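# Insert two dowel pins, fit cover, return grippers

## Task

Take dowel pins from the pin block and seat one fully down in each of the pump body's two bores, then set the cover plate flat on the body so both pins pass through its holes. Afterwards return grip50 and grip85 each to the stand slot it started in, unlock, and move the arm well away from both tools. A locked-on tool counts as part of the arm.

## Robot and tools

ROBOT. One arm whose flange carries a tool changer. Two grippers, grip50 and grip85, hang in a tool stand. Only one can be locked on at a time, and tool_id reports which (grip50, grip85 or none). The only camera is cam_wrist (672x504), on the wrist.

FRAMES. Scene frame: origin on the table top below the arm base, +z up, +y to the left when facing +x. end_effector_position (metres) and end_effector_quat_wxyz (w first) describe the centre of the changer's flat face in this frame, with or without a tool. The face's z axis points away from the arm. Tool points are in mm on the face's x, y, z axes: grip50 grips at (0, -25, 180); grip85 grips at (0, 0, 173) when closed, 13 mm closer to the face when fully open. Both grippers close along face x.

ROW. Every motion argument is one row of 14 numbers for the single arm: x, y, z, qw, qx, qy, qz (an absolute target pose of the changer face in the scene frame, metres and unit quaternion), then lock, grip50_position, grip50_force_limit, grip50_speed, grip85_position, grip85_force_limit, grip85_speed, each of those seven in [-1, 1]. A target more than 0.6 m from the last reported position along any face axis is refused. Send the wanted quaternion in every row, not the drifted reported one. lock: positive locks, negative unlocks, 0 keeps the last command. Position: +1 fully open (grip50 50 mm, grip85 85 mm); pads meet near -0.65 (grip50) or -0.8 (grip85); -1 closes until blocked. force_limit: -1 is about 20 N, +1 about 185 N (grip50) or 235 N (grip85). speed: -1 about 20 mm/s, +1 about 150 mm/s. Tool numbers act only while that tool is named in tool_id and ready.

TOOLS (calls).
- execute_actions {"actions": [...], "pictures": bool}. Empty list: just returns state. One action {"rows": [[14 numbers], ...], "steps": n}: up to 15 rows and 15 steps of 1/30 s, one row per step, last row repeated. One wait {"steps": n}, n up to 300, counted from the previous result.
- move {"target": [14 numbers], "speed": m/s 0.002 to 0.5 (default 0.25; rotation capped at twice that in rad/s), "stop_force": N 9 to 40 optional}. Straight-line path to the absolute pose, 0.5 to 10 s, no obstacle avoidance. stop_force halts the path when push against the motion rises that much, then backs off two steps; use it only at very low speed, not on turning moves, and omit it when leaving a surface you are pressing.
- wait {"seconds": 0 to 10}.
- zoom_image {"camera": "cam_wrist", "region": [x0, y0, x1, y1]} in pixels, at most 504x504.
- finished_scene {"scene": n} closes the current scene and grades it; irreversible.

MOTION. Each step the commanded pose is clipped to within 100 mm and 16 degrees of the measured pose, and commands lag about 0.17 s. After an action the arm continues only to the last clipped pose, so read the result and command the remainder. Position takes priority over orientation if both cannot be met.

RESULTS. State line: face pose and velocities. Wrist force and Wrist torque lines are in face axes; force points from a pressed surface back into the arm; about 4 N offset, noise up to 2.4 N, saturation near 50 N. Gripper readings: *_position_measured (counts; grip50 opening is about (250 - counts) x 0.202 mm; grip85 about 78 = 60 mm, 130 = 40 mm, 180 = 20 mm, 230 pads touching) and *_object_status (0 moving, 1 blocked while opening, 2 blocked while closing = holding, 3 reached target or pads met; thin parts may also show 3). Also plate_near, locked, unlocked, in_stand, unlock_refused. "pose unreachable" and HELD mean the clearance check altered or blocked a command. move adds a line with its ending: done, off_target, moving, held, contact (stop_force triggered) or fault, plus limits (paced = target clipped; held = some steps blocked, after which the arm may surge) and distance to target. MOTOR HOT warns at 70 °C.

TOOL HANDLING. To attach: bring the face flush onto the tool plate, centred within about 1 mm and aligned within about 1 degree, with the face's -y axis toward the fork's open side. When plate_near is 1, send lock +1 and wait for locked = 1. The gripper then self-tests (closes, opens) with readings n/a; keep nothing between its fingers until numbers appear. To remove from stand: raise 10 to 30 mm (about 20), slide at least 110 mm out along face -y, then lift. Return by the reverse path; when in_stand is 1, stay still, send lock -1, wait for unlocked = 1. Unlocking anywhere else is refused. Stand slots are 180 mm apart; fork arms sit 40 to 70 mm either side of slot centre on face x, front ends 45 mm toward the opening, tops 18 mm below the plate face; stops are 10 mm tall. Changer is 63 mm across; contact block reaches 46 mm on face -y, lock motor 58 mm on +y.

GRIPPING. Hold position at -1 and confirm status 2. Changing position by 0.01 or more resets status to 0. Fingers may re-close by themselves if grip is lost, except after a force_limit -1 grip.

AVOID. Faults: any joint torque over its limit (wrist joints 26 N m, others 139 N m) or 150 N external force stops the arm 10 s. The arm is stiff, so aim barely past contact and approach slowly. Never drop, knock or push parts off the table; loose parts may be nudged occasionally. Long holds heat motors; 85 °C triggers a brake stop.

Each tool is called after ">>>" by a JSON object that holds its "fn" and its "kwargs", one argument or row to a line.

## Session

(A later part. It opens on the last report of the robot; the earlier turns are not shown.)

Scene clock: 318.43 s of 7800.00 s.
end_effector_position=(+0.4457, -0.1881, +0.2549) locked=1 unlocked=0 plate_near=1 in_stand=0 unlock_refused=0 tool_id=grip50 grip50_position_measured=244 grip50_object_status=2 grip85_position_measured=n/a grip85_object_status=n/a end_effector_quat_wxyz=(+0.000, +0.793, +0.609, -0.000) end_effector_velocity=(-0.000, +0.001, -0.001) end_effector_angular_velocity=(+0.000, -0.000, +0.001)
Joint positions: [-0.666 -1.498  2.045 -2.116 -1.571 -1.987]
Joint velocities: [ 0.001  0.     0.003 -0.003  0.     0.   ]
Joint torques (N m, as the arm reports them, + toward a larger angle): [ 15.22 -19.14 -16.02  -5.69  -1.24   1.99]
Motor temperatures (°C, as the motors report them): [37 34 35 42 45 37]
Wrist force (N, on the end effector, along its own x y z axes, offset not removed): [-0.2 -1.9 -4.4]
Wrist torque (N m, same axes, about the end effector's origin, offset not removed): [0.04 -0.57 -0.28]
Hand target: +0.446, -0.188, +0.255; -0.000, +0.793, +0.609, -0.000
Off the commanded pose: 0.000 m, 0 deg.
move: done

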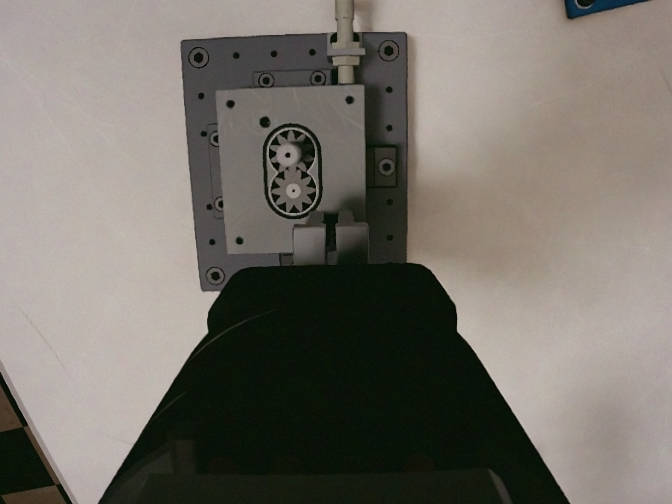

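>>> {"fn": "execute_actions", "kwargs": {
  "actions": [
    {"rows":[[0.4457,-0.1881,0.2549,0,0.7934,0.6088,0,0,-0.4,0,-0.5,1,-1,0]],"steps":15}
  ],
  "pictures": false
}}

>>> {"fn": "move", "kwargs": {
  "target": [0.4457,-0.1881,0.268,0,0.7934,0.6088,0,0,-0.4,0,-0.5,1,-1,0],
  "speed": 0.015
}}

>>> {"fn": "execute_actions", "kwargs": {
  "actions": [
    {"rows":[[0.4457,-0.1881,0.266,0,0.7934,0.6088,0,0,-1,0,0.5,1,-1,0]],"steps":15}
  ],
  "pictures": false
}}

>>> {"fn": "move", "kwargs": {
  "target": [0.4457,-0.1881,0.256,0,0.7934,0.6088,0,0,-1,0,0.5,1,-1,0],
  "speed": 0.002,
  "stop_force": 30
}}

Scene clock: 323.77 s of 7800.00 s.
end_effector_position=(+0.4457, -0.1881, +0.2548) locked=1 unlocked=0 plate_near=1 in_stand=0 unlock_refused=0 tool_id=grip50 grip50_position_measured=212 grip50_object_status=3 grip85_position_measured=n/a grip85_object_status=n/a end_effector_quat_wxyz=(-0.000, +0.793, +0.609, -0.000) end_effector_velocity=(+0.001, -0.000, +0.001) end_effector_angular_velocity=(-0.001, -0.002, +0.000)
Joint positions: [-0.666 -1.498  2.045 -2.116 -1.571 -1.987]
Joint velocities: [ 0.    -0.001 -0.002 -0.     0.001 -0.   ]
Joint torques (N m, as the arm reports them, + toward a larger angle): [ 10.9  -30.58 -36.57  -2.1    0.86   1.69]
Motor temperatures (°C, as the motors report them): [37 34 35 42 45 37]
Wrist force (N, on the end effector, along its own x y z axes, offset not removed): [-2.5 -2.1 5.1]
Wrist torque (N m, same axes, about the end effector's origin, offset not removed): [-0.24 0.19 -0.12]
Hand target: +0.446, -0.188, +0.255; +0.000, +0.793, +0.609, -0.000
Off the commanded pose: 0.000 m, 0 deg.
Steps of this call (steps 1 to 90: nothing new was sent; then 1.83 s passed at rest; steps 91 to 105: all 15 steps of this action). Readings (end_effector_position | what the end effector reports):
91: (+0.4457, -0.1881, +0.2548) | locked=1 unlocked=0 plate_near=1 in_stand=0 unlock_refused=0 tool_id=grip50 grip50_position_measured=236 grip50_object_status=0 grip85_position_measured=n/a grip85_object_status=n/a
92: (+0.4457, -0.1881, +0.2548) | locked=1 unlocked=0 plate_near=1 in_stand=0 unlock_refused=0 tool_id=grip50 grip50_position_measured=228 grip50_object_status=0 grip85_position_measured=n/a grip85_object_status=n/a
94: (+0.4457, -0.1881, +0.2548) | locked=1 unlocked=0 plate_near=1 in_stand=0 unlock_refused=0 tool_id=grip50 grip50_position_measured=212 grip50_object_status=0 grip85_position_measured=n/a grip85_object_status=n/a
98: (+0.4457, -0.1881, +0.2548) | locked=1 unlocked=0 plate_near=1 in_stand=0 unlock_refused=0 tool_id=grip50 grip50_position_measured=212 grip50_object_status=0 grip85_position_measured=n/a grip85_object_status=n/a
105: the state above

Scene clock: 325.17 s of 7800.00 s.
end_effector_position=(+0.4457, -0.1881, +0.2677) locked=1 unlocked=0 plate_near=1 in_stand=0 unlock_refused=0 tool_id=grip50 grip50_position_measured=212 grip50_object_status=3 grip85_position_measured=n/a grip85_object_status=n/a end_effector_quat_wxyz=(+0.000, +0.793, +0.609, -0.000) end_effector_velocity=(+0.000, -0.000, +0.002) end_effector_angular_velocity=(+0.000, +0.000, -0.000)
Joint positions: [-0.666 -1.515  2.025 -2.079 -1.571 -1.987]
Joint velocities: [-0.    -0.002 -0.004  0.006  0.     0.   ]
Joint torques (N m, as the arm reports them, + toward a larger angle): [ 11.65 -42.68 -36.17  -2.03   1.56   1.65]
Motor temperatures (°C, as the motors report them): [37 34 35 42 45 37]
Wrist force (N, on the end effector, along its own x y z axes, offset not removed): [1.4 0.0 1.0]
Wrist torque (N m, same axes, about the end effector's origin, offset not removed): [-0.05 -0.06 -0.23]
Hand target: +0.446, -0.188, +0.268; +0.000, +0.793, +0.609, +0.000
Off the commanded pose: 0.000 m, 0 deg.
move: done

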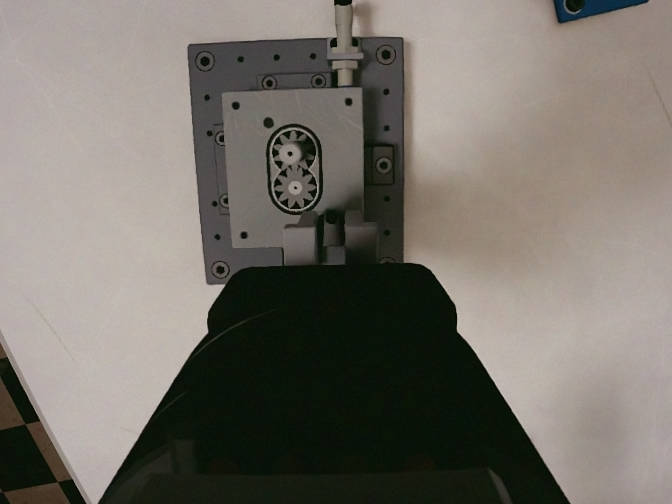

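Scene clock: 325.67 s of 7800.00 s.
end_effector_position=(+0.4457, -0.1881, +0.2661) locked=1 unlocked=0 plate_near=1 in_stand=0 unlock_refused=0 tool_id=grip50 grip50_position_measured=256 grip50_object_status=3 grip85_position_measured=n/a grip85_object_status=n/a end_effector_quat_wxyz=(+0.000, +0.793, +0.609, +0.000) end_effector_velocity=(-0.001, +0.000, -0.002) end_effector_angular_velocity=(+0.003, +0.003, +0.000)
Joint positions: [-0.666 -1.513  2.028 -2.084 -1.571 -1.987]
Joint velocities: [-0.001  0.002  0.003 -0.001  0.    -0.001]
Joint torques (N m, as the arm reports them, + toward a larger angle): [  9.76 -20.61 -18.77  -6.04   1.61   1.73]
Motor temperatures (°C, as the motors report them): [37 34 35 42 45 37]
Wrist force (N, on the end effector, along its own x y z axes, offset not removed): [2.5 -1.6 1.2]
Wrist torque (N m, same axes, about the end effector's origin, offset not removed): [-0.13 -0.05 -0.09]
Hand target: +0.446, -0.188, +0.266; -0.000, +0.793, +0.609, -0.000
Off the commanded pose: 0.000 m, 0 deg.
Steps of this call (steps 1 to 15: all 15 steps of this action). Readings (end_effector_position | what the end effector reports):
1: (+0.4457, -0.1881, +0.2678) | locked=1 unlocked=0 plate_near=1 in_stand=0 unlock_refused=0 tool_id=grip50 grip50_position_measured=230 grip50_object_status=0 grip85_position_measured=n/a grip85_object_status=n/a
2: (+0.4457, -0.1881, +0.2678) | locked=1 unlocked=0 plate_near=1 in_stand=0 unlock_refused=0 tool_id=grip50 grip50_position_measured=249 grip50_object_status=0 grip85_position_measured=n/a grip85_object_status=n/a
4: (+0.4457, -0.1881, +0.2673) | locked=1 unlocked=0 plate_near=1 in_stand=0 unlock_refused=0 tool_id=grip50 grip50_position_measured=256 grip50_object_status=0 grip85_position_measured=n/a grip85_object_status=n/a
8: (+0.4457, -0.1881, +0.2665) | locked=1 unlocked=0 plate_near=1 in_stand=0 unlock_refused=0 tool_id=grip50 grip50_position_measured=256 grip50_object_status=0 grip85_position_measured=n/a grip85_object_status=n/a
15: the state above

Scene clock: 329.00 s of 7800.00 s.
end_effector_position=(+0.4457, -0.1881, +0.2607) locked=1 unlocked=0 plate_near=1 in_stand=0 unlock_refused=0 tool_id=grip50 grip50_position_measured=256 grip50_object_status=3 grip85_position_measured=n/a grip85_object_status=n/a end_effector_quat_wxyz=(+0.000, +0.793, +0.609, +0.000) end_effector_velocity=(+0.000, -0.000, +0.001) end_effector_angular_velocity=(-0.001, -0.002, -0.000)
Joint positions: [-0.666 -1.506  2.036 -2.1   -1.571 -1.987]
Joint velocities: [-0.    -0.001 -0.001 -0.001  0.001  0.   ]
Joint torques (N m, as the arm reports them, + toward a larger angle): [  3.64 -15.87 -22.34  -2.14   2.25   0.26]
Motor temperatures (°C, as the motors report them): [37 34 35 42 45 37]
Wrist force (N, on the end effector, along its own x y z axes, offset not removed): [8.0 -12.1 -44.7]
Wrist torque (N m, same axes, about the end effector's origin, offset not removed): [2.93 0.82 0.08]
Hand target: +0.446, -0.188, +0.261; +0.000, +0.793, +0.609, +0.000
Off the commanded pose: 0.005 m, 0 deg.
move: contact

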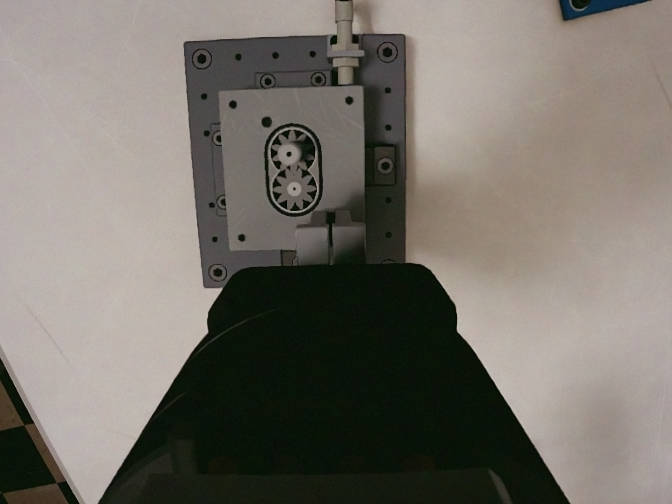

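>>> {"fn": "move", "kwargs": {
  "target": [0.4457,-0.1881,0.31,0,0.7934,0.6088,0,0,-0.39,-1,1,1,-1,0],
  "speed": 0.08
}}

>>> {"fn": "move", "kwargs": {
  "target": [0.3756,0.2047,0.30,0,0.6293,0.7771,0,0,-0.39,-1,1,1,-1,0],
  "speed": 0.25
}}

>>> {"fn": "move", "kwargs": {
  "target": [0.3756,0.2047,0.252,0,0.6293,0.7771,0,0,-0.39,-1,1,1,-1,0],
  "speed": 0.03
}}

>>> {"fn": "zoom_image", "kwargs": {
  "camera": "cam_wrist",
  "region": [270, 150, 390, 270]
}}

Scene clock: 337.63 s of 7800.00 s.
end_effector_position=(+0.4458, -0.1882, +0.3096) locked=1 unlocked=0 plate_near=1 in_stand=0 unlock_refused=0 tool_id=grip50 grip50_position_measured=210 grip50_object_status=3 grip85_position_measured=n/a grip85_object_status=n/a end_effector_quat_wxyz=(+0.000, +0.793, +0.609, +0.000) end_effector_velocity=(+0.001, -0.000, +0.003) end_effector_angular_velocity=(-0.000, -0.000, -0.000)
Joint positions: [-0.666 -1.562  1.955 -1.962 -1.571 -1.987]
Joint velocities: [-0.    -0.001 -0.007  0.008  0.     0.   ]
Joint torques (N m, as the arm reports them, + toward a larger angle): [  6.55 -43.2  -37.04  -2.05   2.36  -0.14]
Motor temperatures (°C, as the motors report them): [37 34 35 42 45 37]
Wrist force (N, on the end effector, along its own x y z axes, offset not removed): [2.2 -0.5 3.8]
Wrist torque (N m, same axes, about the end effector's origin, offset not removed): [-0.15 -0.04 -0.07]
Hand target: +0.446, -0.188, +0.310; +0.000, +0.793, +0.609, +0.000
Off the commanded pose: 0.000 m, 0 deg.
After step 90, 4.53 s passed at rest.
move: done

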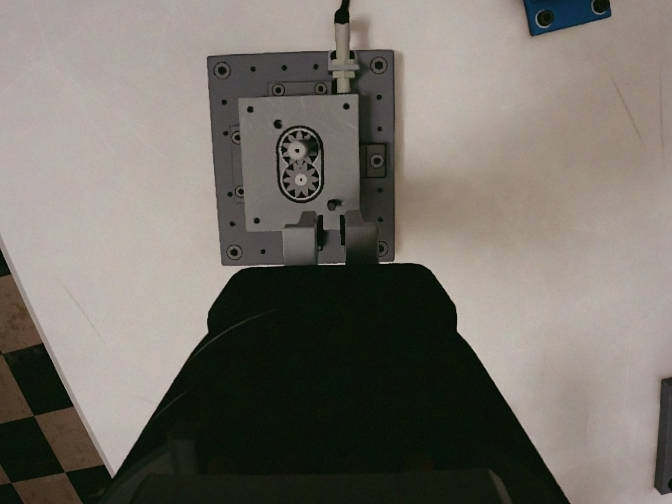

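Scene clock: 339.93 s of 7800.00 s.
end_effector_position=(+0.3752, +0.2041, +0.3001) locked=1 unlocked=0 plate_near=1 in_stand=0 unlock_refused=0 tool_id=grip50 grip50_position_measured=210 grip50_object_status=3 grip85_position_measured=n/a grip85_object_status=n/a end_effector_quat_wxyz=(+0.000, +0.629, +0.777, -0.002) end_effector_velocity=(-0.001, +0.002, -0.001) end_effector_angular_velocity=(-0.001, +0.003, +0.002)
Joint positions: [ 0.193 -1.696  2.104 -1.976 -1.573 -1.599]
Joint velocities: [ 0.006  0.004 -0.001 -0.    -0.001  0.004]
Joint torques (N m, as the arm reports them, + toward a larger angle): [ 14.07 -13.01 -37.81  -6.13  -2.47   2.15]
Motor temperatures (°C, as the motors report them): [37 34 35 42 45 37]
Wrist force (N, on the end effector, along its own x y z axes, offset not removed): [0.1 0.1 2.2]
Wrist torque (N m, same axes, about the end effector's origin, offset not removed): [-0.05 0.03 -0.02]
Hand target: +0.375, +0.204, +0.300; +0.000, +0.629, +0.777, -0.002
Off the commanded pose: 0.001 m, 0 deg.
move: done

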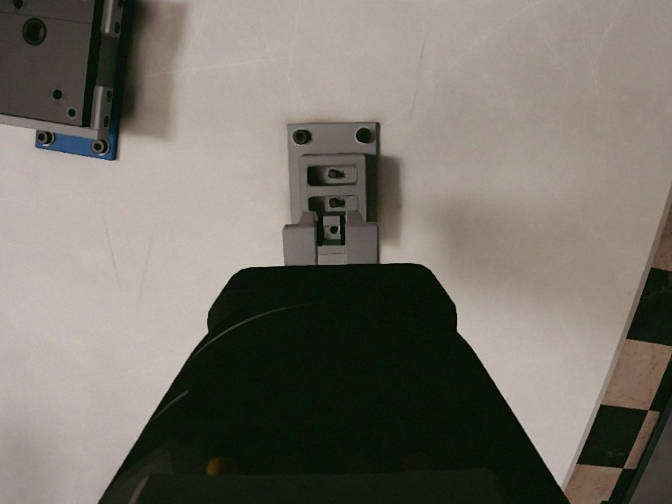

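Scene clock: 341.90 s of 7800.00 s.
end_effector_position=(+0.3754, +0.2047, +0.2524) locked=1 unlocked=0 plate_near=1 in_stand=0 unlock_refused=0 tool_id=grip50 grip50_position_measured=210 grip50_object_status=3 grip85_position_measured=n/a grip85_object_status=n/a end_effector_quat_wxyz=(-0.000, +0.629, +0.777, -0.000) end_effector_velocity=(+0.000, +0.000, -0.004) end_effector_angular_velocity=(+0.000, +0.001, +0.000)
Joint positions: [ 0.194 -1.633  2.187 -2.124 -1.57  -1.599]
Joint velocities: [ 0.     0.006  0.004 -0.009  0.     0.   ]
Joint torques (N m, as the arm reports them, + toward a larger angle): [ 14.08 -15.41 -19.19  -5.79   2.53   1.81]
Motor temperatures (°C, as the motors report them): [37 34 35 42 45 37]
Wrist force (N, on the end effector, along its own x y z axes, offset not removed): [3.2 1.8 2.3]
Wrist torque (N m, same axes, about the end effector's origin, offset not removed): [0.13 -0.23 -0.25]
Hand target: +0.375, +0.205, +0.252; -0.000, +0.629, +0.777, -0.000
Off the commanded pose: 0.000 m, 0 deg.
move: done

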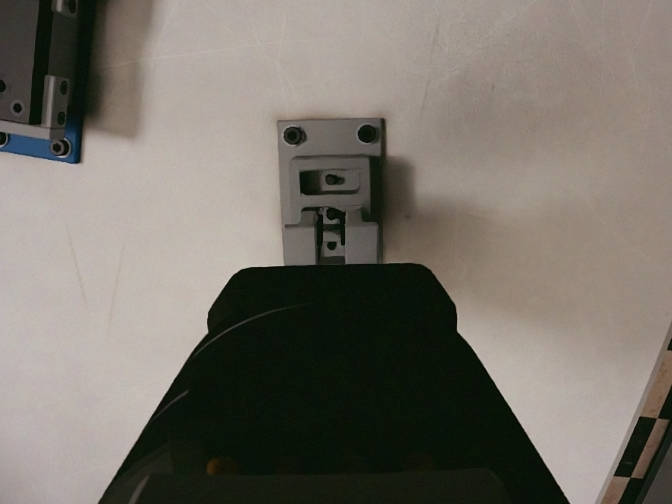

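Region (270, 150, 390, 270) of cam_wrist's 672x504 image, scaled by 4.200, with more detail than that image has.

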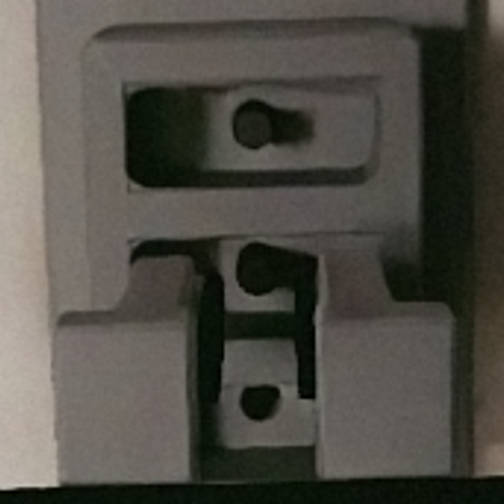

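>>> {"fn": "move", "kwargs": {
  "target": [0.3756,0.2047,0.2285,0,0.6293,0.7771,0,0,-0.39,-1,1,1,-1,0],
  "speed": 0.006,
  "stop_force": 10
}}

>>> {"fn": "execute_actions", "kwargs": {
  "actions": [
    {"rows":[[0.3756,0.2047,0.2285,0,0.6293,0.7771,0,0,-1,0,-0.5,1,-1,0]],"steps":15}
  ],
  "pictures": false
}}

Scene clock: 349.13 s of 7800.00 s.
end_effector_position=(+0.3755, +0.2047, +0.2287) locked=1 unlocked=0 plate_near=1 in_stand=0 unlock_refused=0 tool_id=grip50 grip50_position_measured=210 grip50_object_status=3 grip85_position_measured=n/a grip85_object_status=n/a end_effector_quat_wxyz=(-0.000, +0.629, +0.777, -0.000) end_effector_velocity=(-0.000, +0.000, -0.003) end_effector_angular_velocity=(-0.000, +0.002, +0.001)
Joint positions: [ 0.194 -1.595  2.223 -2.198 -1.57  -1.599]
Joint velocities: [ 0.     0.004  0.004 -0.006  0.    -0.001]
Joint torques (N m, as the arm reports them, + toward a larger angle): [ 13.18 -14.53 -16.66  -6.13   2.45   1.77]
Motor temperatures (°C, as the motors report them): [37 34 35 42 45 37]
Wrist force (N, on the end effector, along its own x y z axes, offset not removed): [1.8 4.0 1.5]
Wrist torque (N m, same axes, about the end effector's origin, offset not removed): [0.26 0.01 -0.20]
Hand target: +0.376, +0.205, +0.229; -0.000, +0.629, +0.777, -0.000
Off the commanded pose: 0.000 m, 0 deg.
After step 90, 0.10 s passed at rest.
move: done

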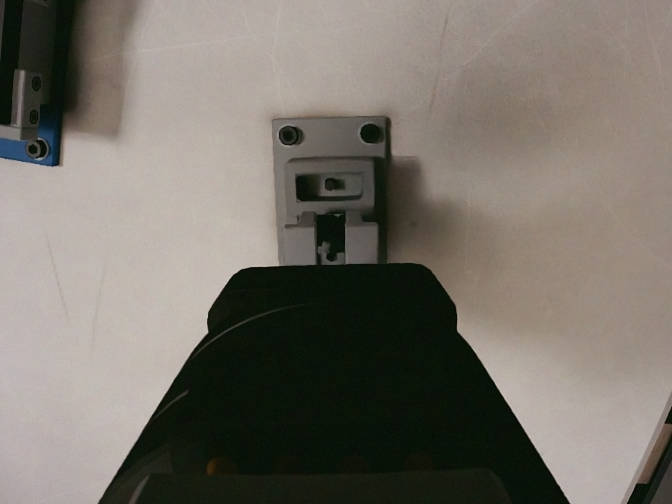

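Scene clock: 349.63 s of 7800.00 s.
end_effector_position=(+0.3756, +0.2047, +0.2285) locked=1 unlocked=0 plate_near=1 in_stand=0 unlock_refused=0 tool_id=grip50 grip50_position_measured=245 grip50_object_status=2 grip85_position_measured=n/a grip85_object_status=n/a end_effector_quat_wxyz=(+0.000, +0.629, +0.777, +0.000) end_effector_velocity=(-0.000, -0.000, +0.001) end_effector_angular_velocity=(-0.000, -0.001, +0.000)
Joint positions: [ 0.194 -1.594  2.224 -2.199 -1.57  -1.599]
Joint velocities: [ 0.    -0.002  0.001  0.001 -0.    -0.   ]
Joint torques (N m, as the arm reports them, + toward a larger angle): [ 14.23 -13.48 -15.17  -5.93   2.28   1.86]
Motor temperatures (°C, as the motors report them): [37 34 35 42 45 37]
Wrist force (N, on the end effector, along its own x y z axes, offset not removed): [1.5 0.1 -9.8]
Wrist torque (N m, same axes, about the end effector's origin, offset not removed): [0.57 -0.30 -0.04]
Hand target: +0.376, +0.205, +0.229; -0.000, +0.629, +0.777, -0.000
Off the commanded pose: 0.000 m, 0 deg.
Steps of this call (steps 1 to 15: all 15 steps of this action). Readings (end_effector_position | what the end effector reports):
1: (+0.3755, +0.2047, +0.2287) | locked=1 unlocked=0 plate_near=1 in_stand=0 unlock_refused=0 tool_id=grip50 grip50_position_measured=219 grip50_object_status=0 grip85_position_measured=n/a grip85_object_status=n/a
2: (+0.3755, +0.2047, +0.2286) | locked=1 unlocked=0 plate_near=1 in_stand=0 unlock_refused=0 tool_id=grip50 grip50_position_measured=227 grip50_object_status=0 grip85_position_measured=n/a grip85_object_status=n/a
4: (+0.3756, +0.2047, +0.2286) | locked=1 unlocked=0 plate_near=1 in_stand=0 unlock_refused=0 tool_id=grip50 grip50_position_measured=244 grip50_object_status=0 grip85_position_measured=n/a grip85_object_status=n/a
8: (+0.3756, +0.2047, +0.2285) | locked=1 unlocked=0 plate_near=1 in_stand=0 unlock_refused=0 tool_id=grip50 grip50_position_measured=245 grip50_object_status=0 grip85_position_measured=n/a grip85_object_status=n/a
15: the state above

Lift and go over bore A.

>>> {"fn": "move", "kwargs": {
  "target": [0.3756,0.2047,0.262,0,0.6293,0.7771,0,0,-1,0,-0.5,1,-1,0],
  "speed": 0.012
}}

>>> {"fn": "move", "kwargs": {
  "target": [0.3756,0.16,0.32,0,0.6293,0.7771,0,0,-1,0,-0.5,1,-1,0],
  "speed": 0.15
}}

>>> {"fn": "move", "kwargs": {
  "target": [0.3954,-0.1908,0.31,0,0.7934,0.6088,0,0,-1,0,-0.5,1,-1,0],
  "speed": 0.25
}}

>>> {"fn": "move", "kwargs": {
  "target": [0.3954,-0.1908,0.2655,0,0.7934,0.6088,0,0,-1,0,-0.5,1,-1,0],
  "speed": 0.02
}}

>>> {"fn": "zoom_image", "kwargs": {
  "camera": "cam_wrist",
  "region": [270, 170, 370, 250]
}}

Scene clock: 356.43 s of 7800.00 s.
end_effector_position=(+0.3757, +0.2047, +0.2617) locked=1 unlocked=0 plate_near=1 in_stand=0 unlock_refused=0 tool_id=grip50 grip50_position_measured=245 grip50_object_status=2 grip85_position_measured=n/a grip85_object_status=n/a end_effector_quat_wxyz=(+0.000, +0.629, +0.777, +0.000) end_effector_velocity=(-0.000, -0.000, +0.002) end_effector_angular_velocity=(-0.001, +0.002, -0.001)
Joint positions: [ 0.194 -1.646  2.172 -2.095 -1.57  -1.599]
Joint velocities: [-0.    -0.002 -0.004  0.008 -0.     0.   ]
Joint torques (N m, as the arm reports them, + toward a larger angle): [-13.37 -36.92 -36.01  -2.04   2.56  -1.72]
Motor temperatures (°C, as the motors report them): [37 34 35 42 45 37]
Wrist force (N, on the end effector, along its own x y z axes, offset not removed): [0.4 0.9 0.6]
Wrist torque (N m, same axes, about the end effector's origin, offset not removed): [0.05 0.00 -0.13]
Hand target: +0.376, +0.205, +0.262; +0.000, +0.629, +0.777, +0.000
Off the commanded pose: 0.000 m, 0 deg.
After step 90, 0.77 s passed at rest.
move: done

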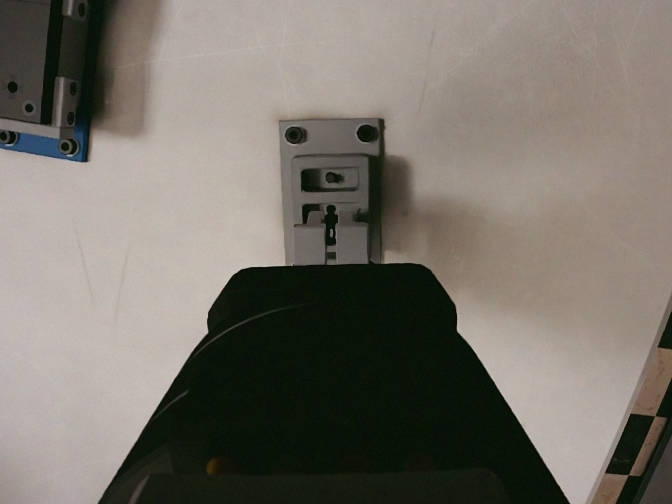

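Scene clock: 357.53 s of 7800.00 s.
end_effector_position=(+0.3758, +0.1603, +0.3198) locked=1 unlocked=0 plate_near=1 in_stand=0 unlock_refused=0 tool_id=grip50 grip50_position_measured=245 grip50_object_status=2 grip85_position_measured=n/a grip85_object_status=n/a end_effector_quat_wxyz=(-0.000, +0.629, +0.777, +0.000) end_effector_velocity=(-0.000, -0.001, +0.001) end_effector_angular_velocity=(+0.001, +0.003, -0.000)
Joint positions: [ 0.082 -1.766  2.109 -1.912 -1.57  -1.71 ]
Joint velocities: [-0.004 -0.002 -0.001  0.006  0.001 -0.004]
Joint torques (N m, as the arm reports them, + toward a larger angle): [-14.51 -33.16 -37.93  -2.37   2.47  -1.97]
Motor temperatures (°C, as the motors report them): [37 34 35 42 45 37]
Wrist force (N, on the end effector, along its own x y z axes, offset not removed): [1.0 -0.9 0.7]
Wrist torque (N m, same axes, about the end effector's origin, offset not removed): [-0.19 0.11 -0.10]
Hand target: +0.376, +0.160, +0.320; -0.000, +0.629, +0.777, +0.000
Off the commanded pose: 0.000 m, 0 deg.
move: done

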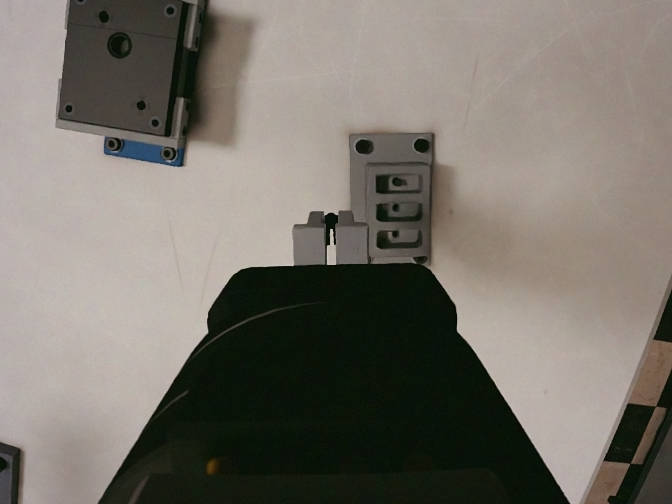

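Scene clock: 359.63 s of 7800.00 s.
end_effector_position=(+0.3956, -0.1902, +0.3100) locked=1 unlocked=0 plate_near=1 in_stand=0 unlock_refused=0 tool_id=grip50 grip50_position_measured=245 grip50_object_status=2 grip85_position_measured=n/a grip85_object_status=n/a end_effector_quat_wxyz=(-0.000, +0.793, +0.609, +0.002) end_effector_velocity=(+0.001, -0.003, -0.001) end_effector_angular_velocity=(-0.000, +0.000, -0.004)
Joint positions: [-0.745 -1.676  2.061 -1.955 -1.568 -2.067]
Joint velocities: [-0.004  0.006 -0.003 -0.002 -0.    -0.   ]
Joint torques (N m, as the arm reports them, + toward a larger angle): [-13.05 -15.64 -38.3   -5.85   2.75  -1.71]
Motor temperatures (°C, as the motors report them): [37 34 35 42 45 37]
Wrist force (N, on the end effector, along its own x y z axes, offset not removed): [2.5 -2.7 3.9]
Wrist torque (N m, same axes, about the end effector's origin, offset not removed): [-0.14 0.00 -0.13]
Hand target: +0.396, -0.191, +0.310; -0.000, +0.793, +0.609, +0.002
Off the commanded pose: 0.001 m, 0 deg.
move: done

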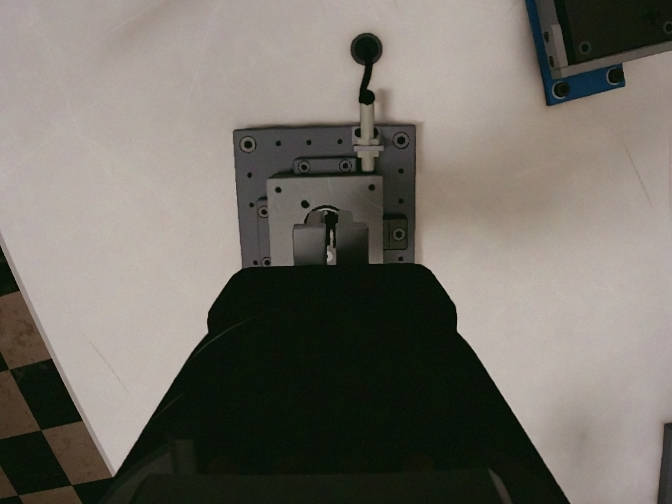

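Scene clock: 362.17 s of 7800.00 s.
end_effector_position=(+0.3953, -0.1907, +0.2658) locked=1 unlocked=0 plate_near=1 in_stand=0 unlock_refused=0 tool_id=grip50 grip50_position_measured=245 grip50_object_status=2 grip85_position_measured=n/a grip85_object_status=n/a end_effector_quat_wxyz=(-0.000, +0.793, +0.609, +0.000) end_effector_velocity=(-0.000, -0.001, -0.002) end_effector_angular_velocity=(-0.001, -0.001, -0.002)
Joint positions: [-0.745 -1.623  2.139 -2.085 -1.571 -2.067]
Joint velocities: [-0.001  0.003  0.003 -0.007 -0.     0.   ]
Joint torques (N m, as the arm reports them, + toward a larger angle): [-13.7  -16.85 -18.98  -6.27  -2.41   2.06]
Motor temperatures (°C, as the motors report them): [37 34 35 42 45 37]
Wrist force (N, on the end effector, along its own x y z axes, offset not removed): [0.1 -0.5 1.1]
Wrist torque (N m, same axes, about the end effector's origin, offset not removed): [-0.08 0.06 -0.21]
Hand target: +0.395, -0.191, +0.266; -0.000, +0.793, +0.609, -0.000
Off the commanded pose: 0.000 m, 0 deg.
move: done

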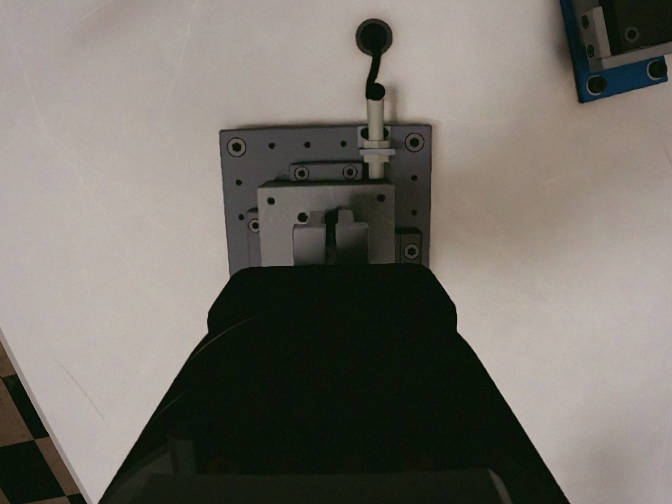

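Region (270, 170, 370, 250) of cam_wrist's 672x504 image, scaled by 5.040, with more detail than that image has; it fills the top 403 rows of this view, and the rest is white.

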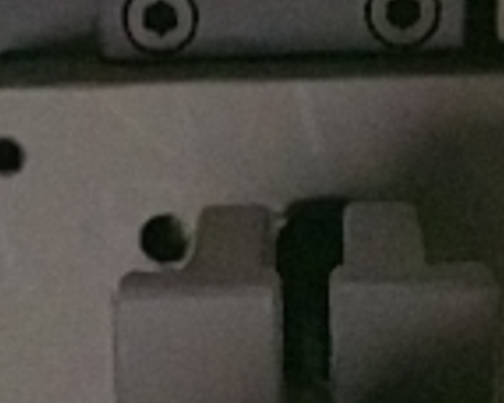

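>>> {"fn": "move", "kwargs": {
  "target": [0.3917,-0.2046,0.2655,0,0.7934,0.6088,0,0,-1,0,-0.5,1,-1,0],
  "speed": 0.008
}}

>>> {"fn": "move", "kwargs": {
  "target": [0.3917,-0.2046,0.2548,0,0.7934,0.6088,0,0,-1,0,-0.5,1,-1,0],
  "speed": 0.002,
  "stop_force": 14
}}

Scene clock: 372.47 s of 7800.00 s.
end_effector_position=(+0.3918, -0.2043, +0.2655) locked=1 unlocked=0 plate_near=1 in_stand=0 unlock_refused=0 tool_id=grip50 grip50_position_measured=245 grip50_object_status=2 grip85_position_measured=n/a grip85_object_status=n/a end_effector_quat_wxyz=(+0.000, +0.793, +0.609, +0.000) end_effector_velocity=(-0.000, -0.002, +0.002) end_effector_angular_velocity=(-0.003, -0.003, +0.001)
Joint positions: [-0.775 -1.615  2.132 -2.086 -1.571 -2.096]
Joint velocities: [-0.004 -0.001 -0.003 -0.     0.001 -0.005]
Joint torques (N m, as the arm reports them, + toward a larger angle): [-11.68 -17.05 -36.68  -6.11   2.17  -1.94]
Motor temperatures (°C, as the motors report them): [37 34 35 42 45 37]
Wrist force (N, on the end effector, along its own x y z axes, offset not removed): [2.0 1.6 -0.3]
Wrist torque (N m, same axes, about the end effector's origin, offset not removed): [0.02 0.09 0.16]
Hand target: +0.392, -0.205, +0.265; +0.000, +0.793, +0.609, +0.000
Off the commanded pose: 0.000 m, 0 deg.
After step 90, 5.30 s passed at rest.
move: done

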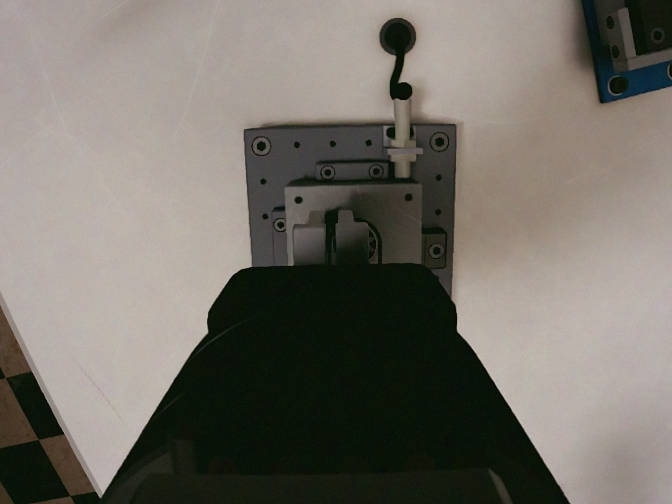

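Scene clock: 375.93 s of 7800.00 s.
end_effector_position=(+0.3917, -0.2045, +0.2593) locked=1 unlocked=0 plate_near=1 in_stand=0 unlock_refused=0 tool_id=grip50 grip50_position_measured=245 grip50_object_status=2 grip85_position_measured=n/a grip85_object_status=n/a end_effector_quat_wxyz=(+0.000, +0.793, +0.609, +0.000) end_effector_velocity=(+0.000, +0.000, +0.001) end_effector_angular_velocity=(+0.000, -0.000, +0.001)
Joint positions: [-0.775 -1.607  2.142 -2.105 -1.571 -2.096]
Joint velocities: [ 0.001 -0.001 -0.001  0.002  0.    -0.   ]
Joint torques (N m, as the arm reports them, + toward a larger angle): [-12.45 -22.88 -30.18  -0.35   0.65  -1.61]
Motor temperatures (°C, as the motors report them): [37 34 35 42 45 37]
Wrist force (N, on the end effector, along its own x y z axes, offset not removed): [-2.0 1.0 -15.9]
Wrist torque (N m, same axes, about the end effector's origin, offset not removed): [0.03 -0.49 -0.07]
Hand target: +0.392, -0.204, +0.259; +0.000, +0.793, +0.609, +0.000
Off the commanded pose: 0.004 m, 0 deg.
move: contact

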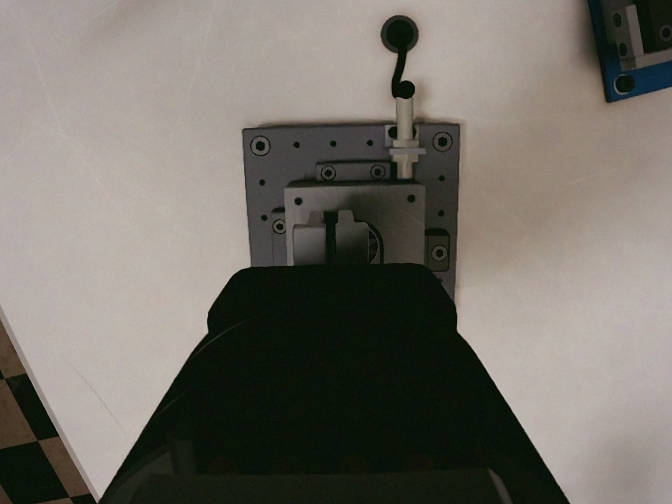

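>>> {"fn": "move", "kwargs": {
  "target": [0.3918,-0.2048,0.2597,0,0.7934,0.6088,0,0,-1,0,-0.5,1,-1,0],
  "speed": 0.002
}}

>>> {"fn": "move", "kwargs": {
  "target": [0.3918,-0.2048,0.2548,0,0.7934,0.6088,0,0,-1,0,-0.5,1,-1,0],
  "speed": 0.002,
  "stop_force": 30
}}

Scene clock: 379.30 s of 7800.00 s.
end_effector_position=(+0.3918, -0.2048, +0.2597) locked=1 unlocked=0 plate_near=1 in_stand=0 unlock_refused=0 tool_id=grip50 grip50_position_measured=245 grip50_object_status=2 grip85_position_measured=n/a grip85_object_status=n/a end_effector_quat_wxyz=(+0.000, +0.793, +0.609, +0.000) end_effector_velocity=(+0.000, -0.001, -0.000) end_effector_angular_velocity=(+0.001, +0.001, +0.000)
Joint positions: [-0.775 -1.607  2.141 -2.104 -1.571 -2.096]
Joint velocities: [-0.001  0.001 -0.001  0.001  0.    -0.001]
Joint torques (N m, as the arm reports them, + toward a larger angle): [-13.75 -21.77 -40.62  -2.32  -0.35  -1.73]
Motor temperatures (°C, as the motors report them): [37 34 35 42 45 37]
Wrist force (N, on the end effector, along its own x y z axes, offset not removed): [-1.8 3.1 13.8]
Wrist torque (N m, same axes, about the end effector's origin, offset not removed): [-0.70 -0.25 -0.21]
Hand target: +0.392, -0.205, +0.260; +0.000, +0.793, +0.609, +0.000
Off the commanded pose: 0.000 m, 0 deg.
move: done

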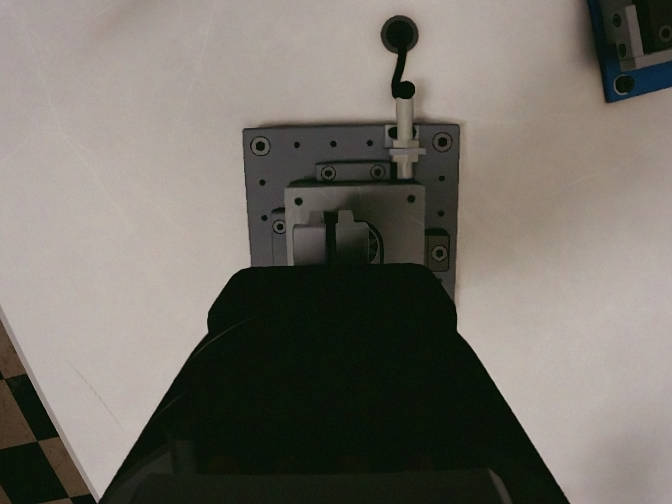

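Scene clock: 381.97 s of 7800.00 s.
end_effector_position=(+0.3918, -0.2048, +0.2549) locked=1 unlocked=0 plate_near=1 in_stand=0 unlock_refused=0 tool_id=grip50 grip50_position_measured=245 grip50_object_status=2 grip85_position_measured=n/a grip85_object_status=n/a end_effector_quat_wxyz=(-0.000, +0.793, +0.609, -0.000) end_effector_velocity=(+0.000, -0.000, +0.000) end_effector_angular_velocity=(-0.002, -0.001, -0.001)
Joint positions: [-0.775 -1.6    2.149 -2.119 -1.571 -2.096]
Joint velocities: [ 0.    -0.    -0.    -0.002 -0.     0.001]
Joint torques (N m, as the arm reports them, + toward a larger angle): [-12.43 -14.59 -16.53  -4.89  -1.82  -1.93]
Motor temperatures (°C, as the motors report them): [37 34 35 42 45 37]
Wrist force (N, on the end effector, along its own x y z axes, offset not removed): [0.3 0.4 -5.8]
Wrist torque (N m, same axes, about the end effector's origin, offset not removed): [-0.37 -0.38 -0.18]
Hand target: +0.392, -0.205, +0.255; -0.000, +0.793, +0.609, +0.000
Off the commanded pose: 0.000 m, 0 deg.
move: done

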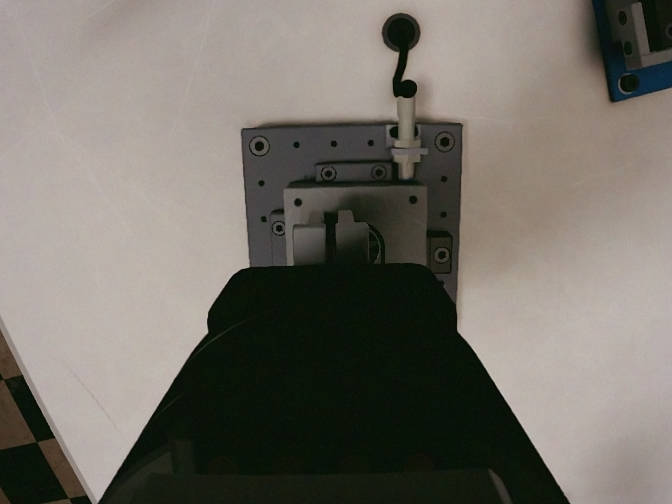

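>>> {"fn": "execute_actions", "kwargs": {
  "actions": [
    {"rows":[[0.3918,-0.2048,0.2549,0,0.7934,0.6088,0,0,-0.4,0,-0.5,1,-1,0]],"steps":12}
  ],
  "pictures": false
}}

>>> {"fn": "move", "kwargs": {
  "target": [0.3918,-0.2048,0.268,0,0.7934,0.6088,0,0,-0.4,0,-0.5,1,-1,0],
  "speed": 0.015
}}

>>> {"fn": "execute_actions", "kwargs": {
  "actions": [
    {"rows":[[0.3918,-0.2048,0.266,0,0.7934,0.6088,0,0,-1,0,0.5,1,-1,0]],"steps":15}
  ],
  "pictures": false
}}

>>> {"fn": "move", "kwargs": {
  "target": [0.3918,-0.2048,0.256,0,0.7934,0.6088,0,0,-1,0,0.5,1,-1,0],
  "speed": 0.002,
  "stop_force": 30
}}

Scene clock: 385.43 s of 7800.00 s.
end_effector_position=(+0.3918, -0.2048, +0.2548) locked=1 unlocked=0 plate_near=1 in_stand=0 unlock_refused=0 tool_id=grip50 grip50_position_measured=212 grip50_object_status=3 grip85_position_measured=n/a grip85_object_status=n/a end_effector_quat_wxyz=(-0.000, +0.793, +0.609, -0.000) end_effector_velocity=(+0.000, -0.000, +0.001) end_effector_angular_velocity=(-0.002, -0.001, +0.000)
Joint positions: [-0.775 -1.6    2.149 -2.119 -1.571 -2.096]
Joint velocities: [ 0.    -0.    -0.001 -0.    -0.001  0.   ]
Joint torques (N m, as the arm reports them, + toward a larger angle): [-11.93 -24.57 -35.33  -1.9   -1.68  -1.63]
Motor temperatures (°C, as the motors report them): [37 34 35 42 45 37]
Wrist force (N, on the end effector, along its own x y z axes, offset not removed): [-0.9 -0.3 0.7]
Wrist torque (N m, same axes, about the end effector's origin, offset not removed): [-0.03 0.14 -0.01]
Hand target: +0.392, -0.205, +0.255; +0.000, +0.793, +0.609, +0.000
Off the commanded pose: 0.000 m, 0 deg.
Steps of this call (steps 1 to 90: nothing new was sent; then 0.07 s passed at rest; steps 91 to 102: all 12 steps of this action). Readings (end_effector_position | what the end effector reports):
91: (+0.3918, -0.2048, +0.2548) | locked=1 unlocked=0 plate_near=1 in_stand=0 unlock_refused=0 tool_id=grip50 grip50_position_measured=237 grip50_object_status=0 grip85_position_measured=n/a grip85_object_status=n/a
92: (+0.3918, -0.2048, +0.2548) | locked=1 unlocked=0 plate_near=1 in_stand=0 unlock_refused=0 tool_id=grip50 grip50_position_measured=228 grip50_object_status=0 grip85_position_measured=n/a grip85_object_status=n/a
94: (+0.3918, -0.2048, +0.2548) | locked=1 unlocked=0 plate_near=1 in_stand=0 unlock_refused=0 tool_id=grip50 grip50_position_measured=212 grip50_object_status=0 grip85_position_measured=n/a grip85_object_status=n/a
98: (+0.3918, -0.2048, +0.2548) | locked=1 unlocked=0 plate_near=1 in_stand=0 unlock_refused=0 tool_id=grip50 grip50_position_measured=212 grip50_object_status=0 grip85_position_measured=n/a grip85_object_status=n/a
102: the state above

Scene clock: 386.83 s of 7800.00 s.
end_effector_position=(+0.3918, -0.2048, +0.2677) locked=1 unlocked=0 plate_near=1 in_stand=0 unlock_refused=0 tool_id=grip50 grip50_position_measured=212 grip50_object_status=3 grip85_position_measured=n/a grip85_object_status=n/a end_effector_quat_wxyz=(+0.000, +0.793, +0.609, +0.000) end_effector_velocity=(+0.001, -0.000, +0.002) end_effector_angular_velocity=(+0.001, -0.000, +0.001)
Joint positions: [-0.775 -1.618  2.128 -2.08  -1.571 -2.096]
Joint velocities: [ 0.001 -0.001 -0.005  0.007  0.    -0.   ]
Joint torques (N m, as the arm reports them, + toward a larger angle): [ -4.19 -38.47 -37.77  -2.11  -1.69  -0.07]
Motor temperatures (°C, as the motors report them): [37 34 35 42 45 37]
Wrist force (N, on the end effector, along its own x y z axes, offset not removed): [1.2 -1.3 1.4]
Wrist torque (N m, same axes, about the end effector's origin, offset not removed): [-0.13 0.02 -0.14]
Hand target: +0.392, -0.205, +0.268; +0.000, +0.793, +0.609, +0.000
Off the commanded pose: 0.000 m, 0 deg.
move: done

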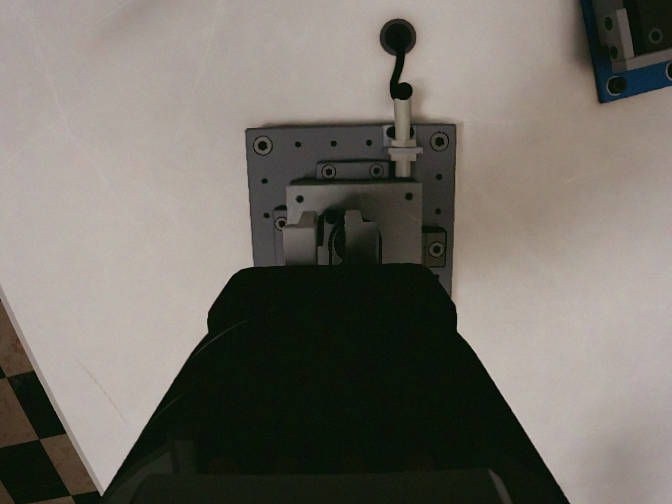

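Scene clock: 387.33 s of 7800.00 s.
end_effector_position=(+0.3918, -0.2048, +0.2661) locked=1 unlocked=0 plate_near=1 in_stand=0 unlock_refused=0 tool_id=grip50 grip50_position_measured=256 grip50_object_status=3 grip85_position_measured=n/a grip85_object_status=n/a end_effector_quat_wxyz=(+0.000, +0.793, +0.609, +0.000) end_effector_velocity=(-0.001, +0.001, -0.002) end_effector_angular_velocity=(+0.003, +0.002, +0.001)
Joint positions: [-0.775 -1.616  2.131 -2.085 -1.571 -2.096]
Joint velocities: [ 0.     0.001  0.003 -0.     0.    -0.   ]
Joint torques (N m, as the arm reports them, + toward a larger angle): [ -2.35 -16.4  -19.5   -6.09  -1.5    1.1 ]
Motor temperatures (°C, as the motors report them): [37 34 35 42 45 37]
Wrist force (N, on the end effector, along its own x y z axes, offset not removed): [0.8 -0.9 1.7]
Wrist torque (N m, same axes, about the end effector's origin, offset not removed): [-0.09 0.04 -0.11]
Hand target: +0.392, -0.205, +0.266; -0.000, +0.793, +0.609, -0.000
Off the commanded pose: 0.000 m, 0 deg.
Steps of this call (steps 1 to 15: all 15 steps of this action). Readings (end_effector_position | what the end effector reports):
1: (+0.3918, -0.2048, +0.2678) | locked=1 unlocked=0 plate_near=1 in_stand=0 unlock_refused=0 tool_id=grip50 grip50_position_measured=230 grip50_object_status=0 grip85_position_measured=n/a grip85_object_status=n/a
2: (+0.3918, -0.2048, +0.2678) | locked=1 unlocked=0 plate_near=1 in_stand=0 unlock_refused=0 tool_id=grip50 grip50_position_measured=249 grip50_object_status=0 grip85_position_measured=n/a grip85_object_status=n/a
4: (+0.3918, -0.2048, +0.2673) | locked=1 unlocked=0 plate_near=1 in_stand=0 unlock_refused=0 tool_id=grip50 grip50_position_measured=256 grip50_object_status=0 grip85_position_measured=n/a grip85_object_status=n/a
8: (+0.3918, -0.2048, +0.2665) | locked=1 unlocked=0 plate_near=1 in_stand=0 unlock_refused=0 tool_id=grip50 grip50_position_measured=256 grip50_object_status=0 grip85_position_measured=n/a grip85_object_status=n/a
15: the state above

Scene clock: 390.67 s of 7800.00 s.
end_effector_position=(+0.3918, -0.2048, +0.2606) locked=1 unlocked=0 plate_near=1 in_stand=0 unlock_refused=0 tool_id=grip50 grip50_position_measured=256 grip50_object_status=3 grip85_position_measured=n/a grip85_object_status=n/a end_effector_quat_wxyz=(+0.000, +0.793, +0.609, +0.000) end_effector_velocity=(-0.000, +0.000, -0.000) end_effector_angular_velocity=(+0.001, +0.001, +0.000)
Joint positions: [-0.775 -1.608  2.14  -2.101 -1.571 -2.096]
Joint velocities: [ 0.    -0.     0.001  0.001  0.    -0.   ]
Joint torques (N m, as the arm reports them, + toward a larger angle): [ -0.18 -11.23 -22.82  -2.41  -1.91   1.74]
Motor temperatures (°C, as the motors report them): [37 34 35 42 45 37]
Wrist force (N, on the end effector, along its own x y z axes, offset not removed): [5.9 -9.8 -44.2]
Wrist torque (N m, same axes, about the end effector's origin, offset not removed): [3.00 1.23 0.13]
Hand target: +0.392, -0.205, +0.261; +0.000, +0.793, +0.609, +0.000
Off the commanded pose: 0.005 m, 0 deg.
move: contact

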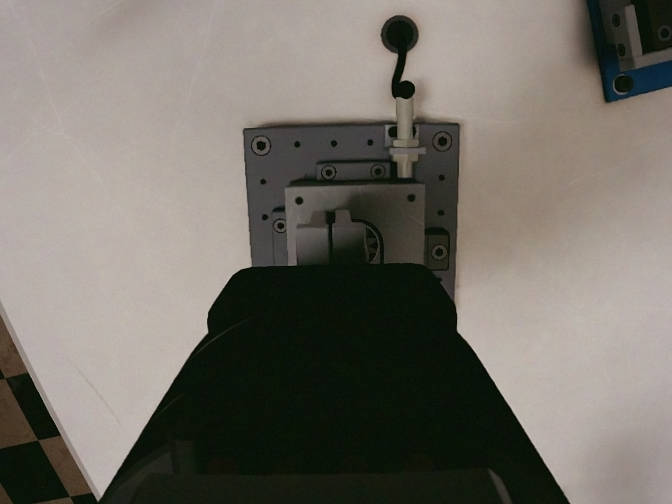

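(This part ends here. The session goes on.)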